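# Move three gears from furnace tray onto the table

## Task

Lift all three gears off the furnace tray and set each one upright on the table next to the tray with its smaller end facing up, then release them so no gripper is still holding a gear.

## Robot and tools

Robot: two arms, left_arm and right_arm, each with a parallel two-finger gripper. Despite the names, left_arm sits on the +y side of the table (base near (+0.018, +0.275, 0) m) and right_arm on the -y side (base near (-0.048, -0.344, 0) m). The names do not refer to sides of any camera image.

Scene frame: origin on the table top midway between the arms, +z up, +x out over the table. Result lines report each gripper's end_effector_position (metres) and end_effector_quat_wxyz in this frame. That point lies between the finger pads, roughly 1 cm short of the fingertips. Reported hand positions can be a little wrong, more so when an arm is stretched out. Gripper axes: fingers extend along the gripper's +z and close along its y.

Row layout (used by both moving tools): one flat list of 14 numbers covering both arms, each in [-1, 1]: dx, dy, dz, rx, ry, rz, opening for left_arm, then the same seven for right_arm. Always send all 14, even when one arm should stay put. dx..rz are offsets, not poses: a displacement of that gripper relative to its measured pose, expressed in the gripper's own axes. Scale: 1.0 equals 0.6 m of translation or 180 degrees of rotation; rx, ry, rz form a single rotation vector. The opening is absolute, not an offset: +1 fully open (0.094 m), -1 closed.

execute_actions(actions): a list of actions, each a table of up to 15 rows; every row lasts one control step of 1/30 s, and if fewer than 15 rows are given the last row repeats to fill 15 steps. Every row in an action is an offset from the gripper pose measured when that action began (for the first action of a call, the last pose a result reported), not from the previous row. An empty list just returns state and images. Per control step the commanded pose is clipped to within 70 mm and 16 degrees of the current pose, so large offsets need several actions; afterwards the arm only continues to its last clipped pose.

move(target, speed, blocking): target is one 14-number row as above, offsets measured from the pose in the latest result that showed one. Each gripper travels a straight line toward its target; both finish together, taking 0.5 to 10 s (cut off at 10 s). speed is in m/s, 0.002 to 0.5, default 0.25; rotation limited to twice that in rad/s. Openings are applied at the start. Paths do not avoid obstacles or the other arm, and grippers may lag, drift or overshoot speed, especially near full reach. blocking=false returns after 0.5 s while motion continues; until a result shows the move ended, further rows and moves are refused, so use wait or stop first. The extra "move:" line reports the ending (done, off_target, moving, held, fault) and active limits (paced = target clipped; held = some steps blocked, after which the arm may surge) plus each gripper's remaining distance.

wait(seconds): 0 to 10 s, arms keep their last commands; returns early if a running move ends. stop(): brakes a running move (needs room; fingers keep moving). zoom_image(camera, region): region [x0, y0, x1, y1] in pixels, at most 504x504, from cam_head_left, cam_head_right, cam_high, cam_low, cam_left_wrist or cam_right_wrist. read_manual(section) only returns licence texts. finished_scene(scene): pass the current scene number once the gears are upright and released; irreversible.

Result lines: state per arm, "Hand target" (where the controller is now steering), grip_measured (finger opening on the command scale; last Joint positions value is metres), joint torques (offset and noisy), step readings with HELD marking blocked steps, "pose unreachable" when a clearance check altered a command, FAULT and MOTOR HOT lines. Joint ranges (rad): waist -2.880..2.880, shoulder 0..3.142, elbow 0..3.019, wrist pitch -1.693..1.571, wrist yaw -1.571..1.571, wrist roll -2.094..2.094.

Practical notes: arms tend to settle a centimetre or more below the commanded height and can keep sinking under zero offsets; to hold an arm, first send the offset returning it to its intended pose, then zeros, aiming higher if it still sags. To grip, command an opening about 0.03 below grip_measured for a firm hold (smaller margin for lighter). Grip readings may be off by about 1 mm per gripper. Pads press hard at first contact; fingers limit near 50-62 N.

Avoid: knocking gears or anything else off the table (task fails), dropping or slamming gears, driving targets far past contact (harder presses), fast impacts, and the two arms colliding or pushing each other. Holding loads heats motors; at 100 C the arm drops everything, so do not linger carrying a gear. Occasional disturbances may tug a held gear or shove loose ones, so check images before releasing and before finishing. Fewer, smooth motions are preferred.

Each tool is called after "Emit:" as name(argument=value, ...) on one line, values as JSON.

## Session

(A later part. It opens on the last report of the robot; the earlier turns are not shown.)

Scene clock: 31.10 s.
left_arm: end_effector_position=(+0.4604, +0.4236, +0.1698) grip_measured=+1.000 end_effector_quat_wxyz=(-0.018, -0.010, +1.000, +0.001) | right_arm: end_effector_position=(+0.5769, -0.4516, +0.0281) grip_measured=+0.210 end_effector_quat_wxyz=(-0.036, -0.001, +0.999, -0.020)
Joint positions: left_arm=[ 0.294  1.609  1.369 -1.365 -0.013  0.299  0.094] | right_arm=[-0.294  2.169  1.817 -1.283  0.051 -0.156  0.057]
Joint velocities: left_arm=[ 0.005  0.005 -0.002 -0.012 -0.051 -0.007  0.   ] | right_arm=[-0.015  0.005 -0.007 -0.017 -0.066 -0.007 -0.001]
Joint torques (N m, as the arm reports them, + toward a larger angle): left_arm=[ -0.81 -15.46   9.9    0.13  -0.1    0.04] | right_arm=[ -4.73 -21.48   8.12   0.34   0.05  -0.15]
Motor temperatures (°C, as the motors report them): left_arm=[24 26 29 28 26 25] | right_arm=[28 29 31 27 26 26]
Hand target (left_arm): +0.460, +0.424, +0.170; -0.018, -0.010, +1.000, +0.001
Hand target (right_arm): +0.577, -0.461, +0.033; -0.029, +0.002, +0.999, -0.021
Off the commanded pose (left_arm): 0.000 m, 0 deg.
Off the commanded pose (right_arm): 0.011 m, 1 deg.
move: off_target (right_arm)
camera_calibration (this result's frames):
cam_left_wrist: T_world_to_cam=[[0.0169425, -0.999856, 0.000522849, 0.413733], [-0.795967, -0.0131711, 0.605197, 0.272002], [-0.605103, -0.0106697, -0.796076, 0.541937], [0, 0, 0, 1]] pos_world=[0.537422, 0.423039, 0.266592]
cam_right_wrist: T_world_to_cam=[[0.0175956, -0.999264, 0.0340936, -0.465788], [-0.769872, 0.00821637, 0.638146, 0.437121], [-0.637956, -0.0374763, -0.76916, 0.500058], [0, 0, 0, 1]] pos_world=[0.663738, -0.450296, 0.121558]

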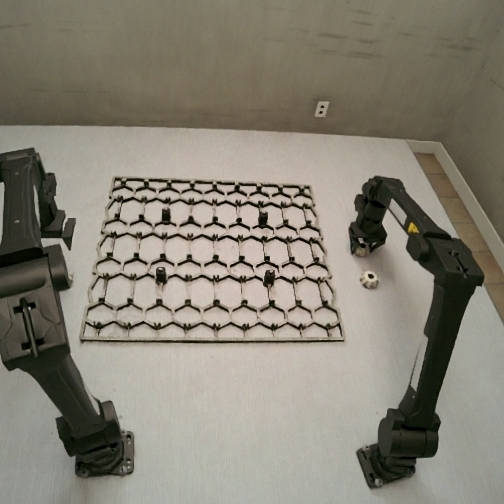

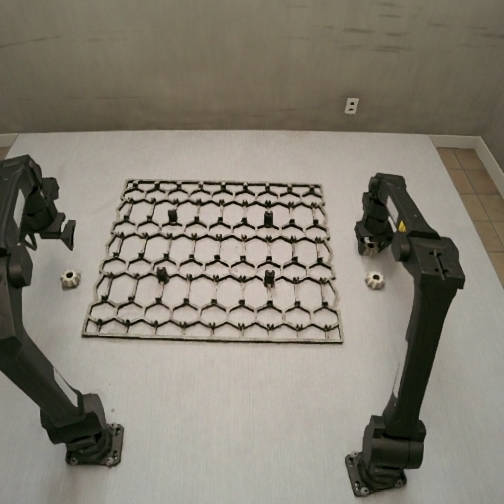

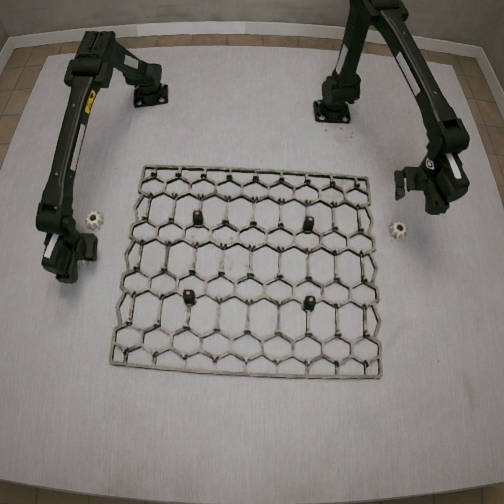

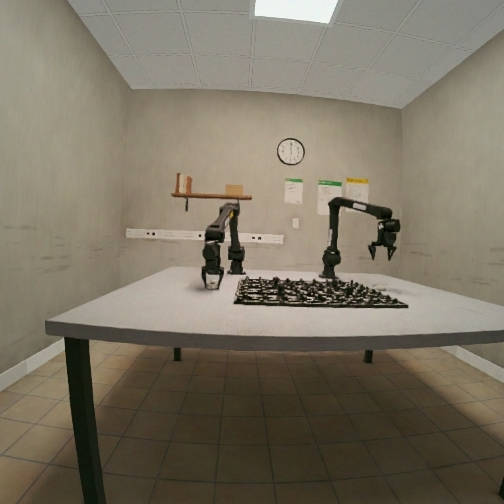

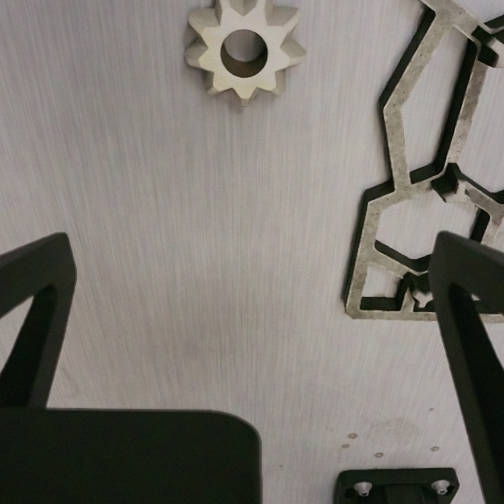

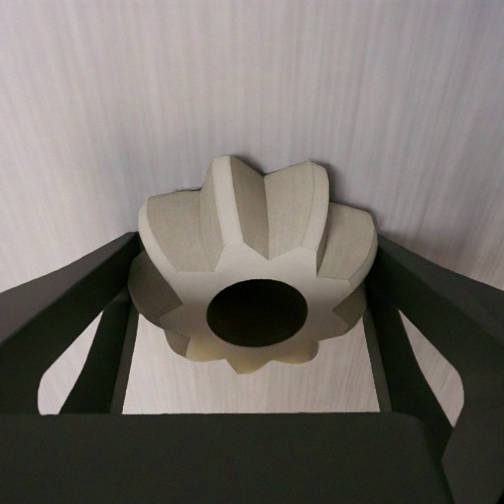

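Emit:
move(target=[0,0,0,0,0,0,1, 0,0,0,0,0,0,1], speed=0.04)

Emit:
move(target=[0,0,0,0,0,0,1, 0,0,-0.2,0,0,0,1], speed=0.2)

Scene clock: 31.90 s.
left_arm: end_effector_position=(+0.4604, +0.4236, +0.1698) grip_measured=+1.000 end_effector_quat_wxyz=(-0.018, -0.010, +1.000, +0.001) | right_arm: end_effector_position=(+0.5769, -0.4516, +0.0281) grip_measured=+1.000 end_effector_quat_wxyz=(-0.036, -0.001, +0.999, -0.020)
Joint positions: left_arm=[ 0.294  1.609  1.369 -1.365 -0.013  0.299  0.094] | right_arm=[-0.294  2.169  1.817 -1.283  0.051 -0.156  0.094]
Joint velocities: left_arm=[-0.005 -0.015 -0.002 -0.002 -0.022 -0.037  0.   ] | right_arm=[-0.015 -0.005  0.002 -0.002  0.007 -0.022  0.   ]
Joint torques (N m, as the arm reports them, + toward a larger angle): left_arm=[ -0.65 -15.91   9.84   0.31  -0.08   0.02] | right_arm=[ -3.46 -20.77   8.15  -0.43   0.04  -0.05]
Motor temperatures (°C, as the motors report them): left_arm=[24 26 29 28 26 25] | right_arm=[28 29 31 27 26 26]
Hand target (left_arm): +0.460, +0.424, +0.170; -0.018, -0.010, +1.000, +0.001
Hand target (right_arm): +0.577, -0.452, +0.028; -0.036, -0.001, +0.999, -0.020
Off the commanded pose (left_arm): 0.000 m, 0 deg.
Off the commanded pose (right_arm): 0.000 m, 0 deg.
move: done
camera_calibration (this result's frames):
cam_left_wrist: T_world_to_cam=[[0.0169425, -0.999856, 0.000522849, 0.413733], [-0.795967, -0.0131711, 0.605197, 0.272002], [-0.605103, -0.0106697, -0.796076, 0.541937], [0, 0, 0, 1]] pos_world=[0.537422, 0.423039, 0.266592]
cam_right_wrist: T_world_to_cam=[[0.0175956, -0.999264, 0.0340936, -0.465788], [-0.769872, 0.00821637, 0.638146, 0.437121], [-0.637956, -0.0374763, -0.76916, 0.500058], [0, 0, 0, 1]] pos_world=[0.663738, -0.450296, 0.121558]

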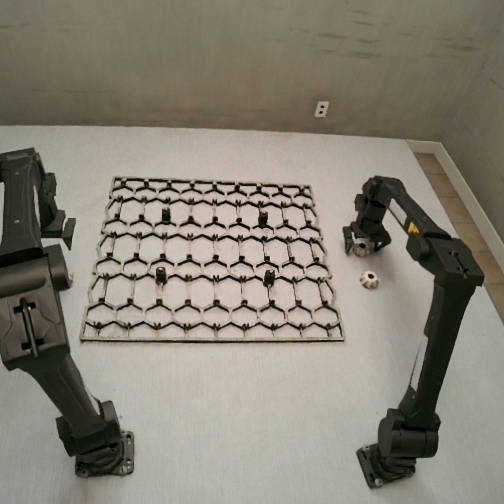

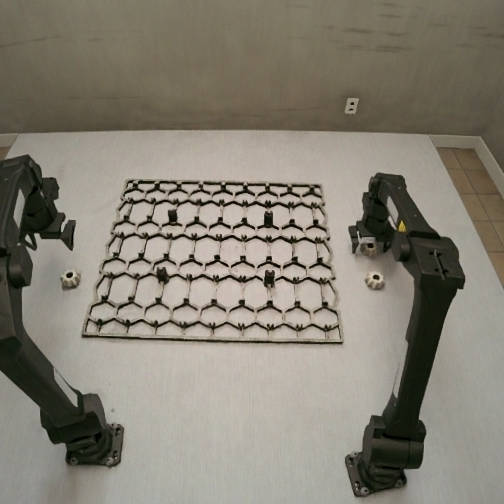

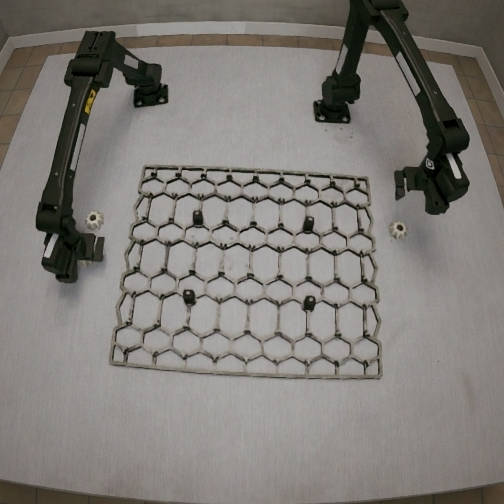

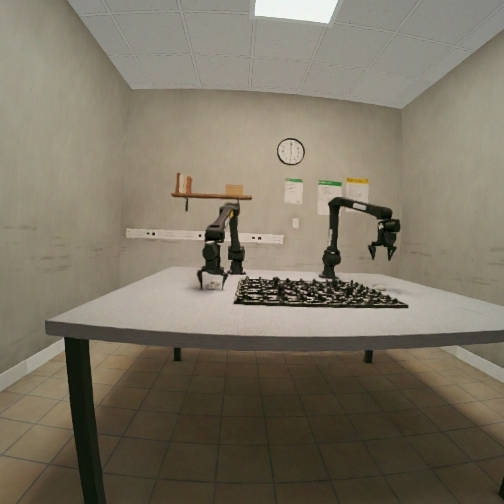

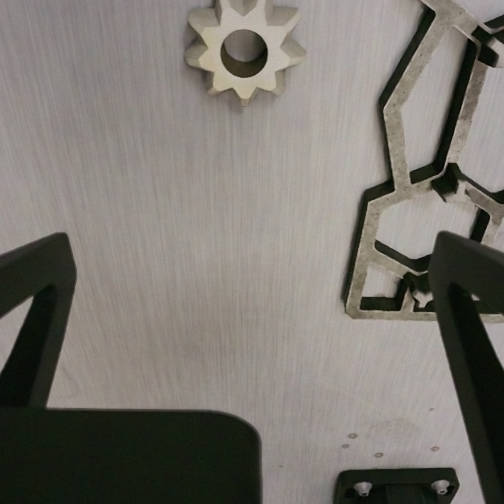

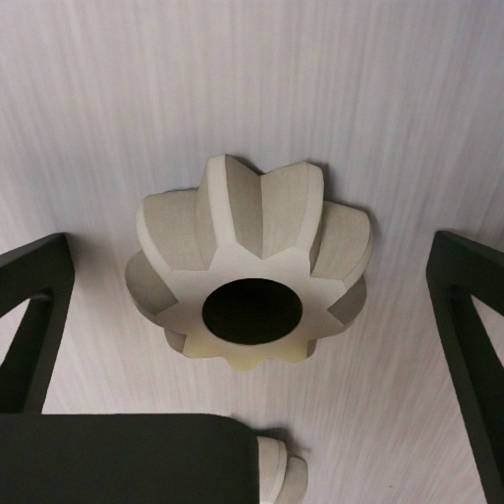

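Scene clock: 33.10 s.
left_arm: end_effector_position=(+0.4604, +0.4236, +0.1698) grip_measured=+1.000 end_effector_quat_wxyz=(-0.018, -0.010, +1.000, +0.001) | right_arm: end_effector_position=(+0.5687, -0.4503, +0.1095) grip_measured=+1.000 end_effector_quat_wxyz=(-0.074, -0.002, +0.997, -0.014)
Joint positions: left_arm=[ 0.294  1.609  1.369 -1.365 -0.013  0.299  0.094] | right_arm=[-0.294  2.14   1.981 -1.554  0.051 -0.156  0.094]
Joint velocities: left_arm=[-0.005  0.005  0.002  0.012  0.051 -0.051  0.   ] | right_arm=[-0.015 -0.005 -0.017 -0.012 -0.066  0.007  0.   ]
Joint torques (N m, as the arm reports them, + toward a larger angle): left_arm=[ -0.56 -15.86  10.    -0.03  -0.08   0.02] | right_arm=[ -2.49 -23.63  13.34  -0.63  -0.01  -0.02]
Motor temperatures (°C, as the motors report them): left_arm=[24 26 29 28 26 25] | right_arm=[28 30 31 27 26 26]
Hand target (left_arm): +0.460, +0.424, +0.170; -0.018, -0.010, +1.000, +0.001
Hand target (right_arm): +0.583, -0.447, +0.148; -0.035, -0.001, +0.999, -0.020
Off the commanded pose (left_arm): 0.000 m, 0 deg.
Off the commanded pose (right_arm): 0.042 m, 4 deg.
move: off_target (right_arm); limits=paced
camera_calibration (this result's frames):
cam_left_wrist: T_world_to_cam=[[0.0169425, -0.999856, 0.000522849, 0.413733], [-0.795967, -0.0131711, 0.605197, 0.272002], [-0.605103, -0.0106697, -0.796076, 0.541937], [0, 0, 0, 1]] pos_world=[0.537422, 0.423039, 0.266592]
cam_right_wrist: T_world_to_cam=[[0.0196844, -0.999591, 0.0207535, -0.467012], [-0.719104, 0.000266599, 0.694903, 0.340191], [-0.694624, -0.0286027, -0.718804, 0.588204], [0, 0, 0, 1]] pos_world=[0.662406, -0.450088, 0.196096]

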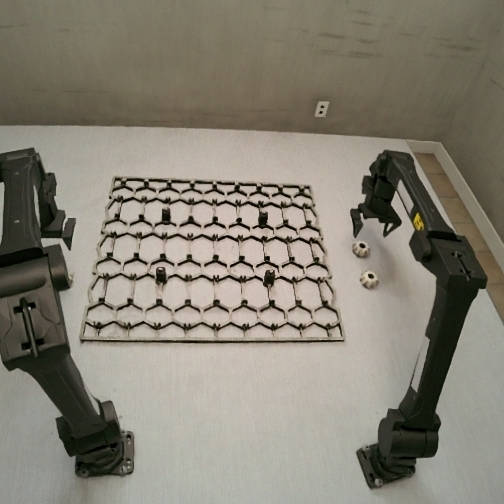

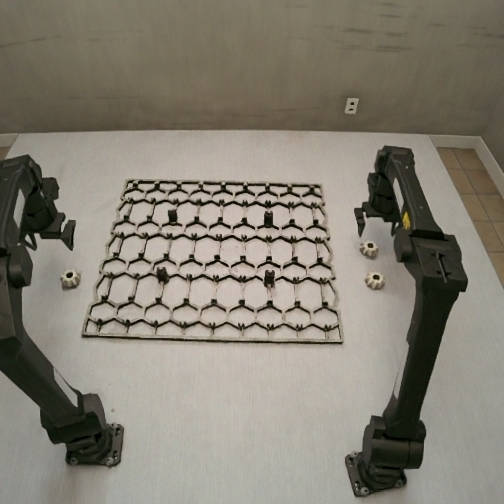

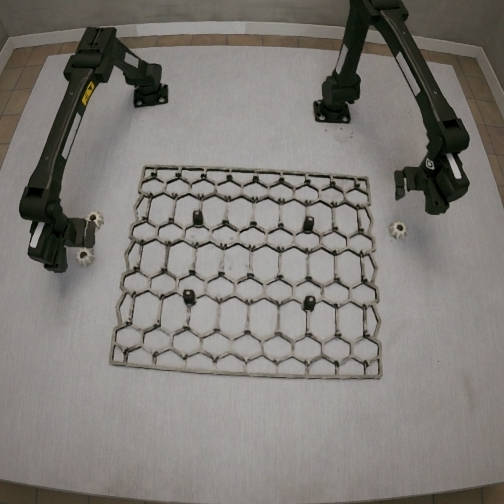

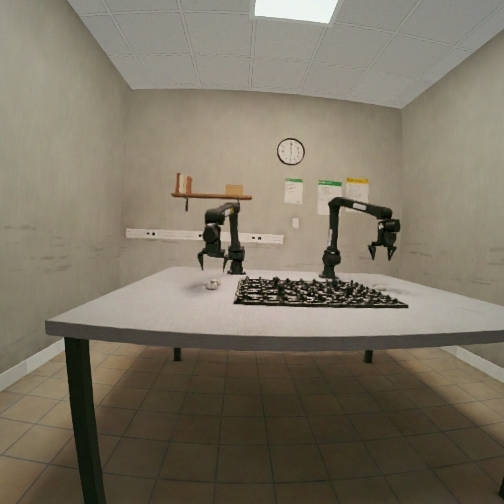

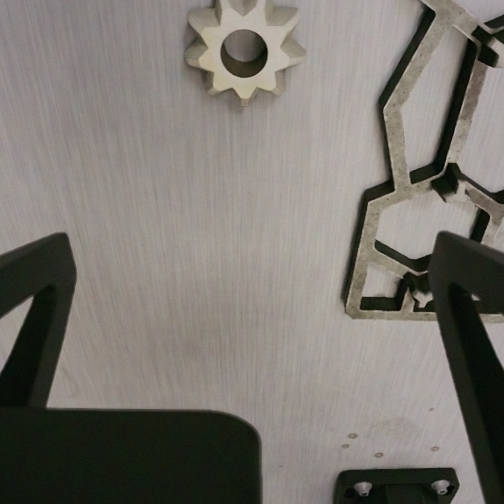

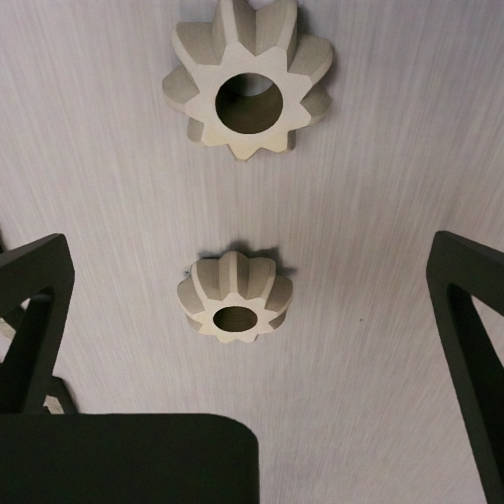

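Emit:
finished_scene(scene=1)

The scene is finished: the task was done.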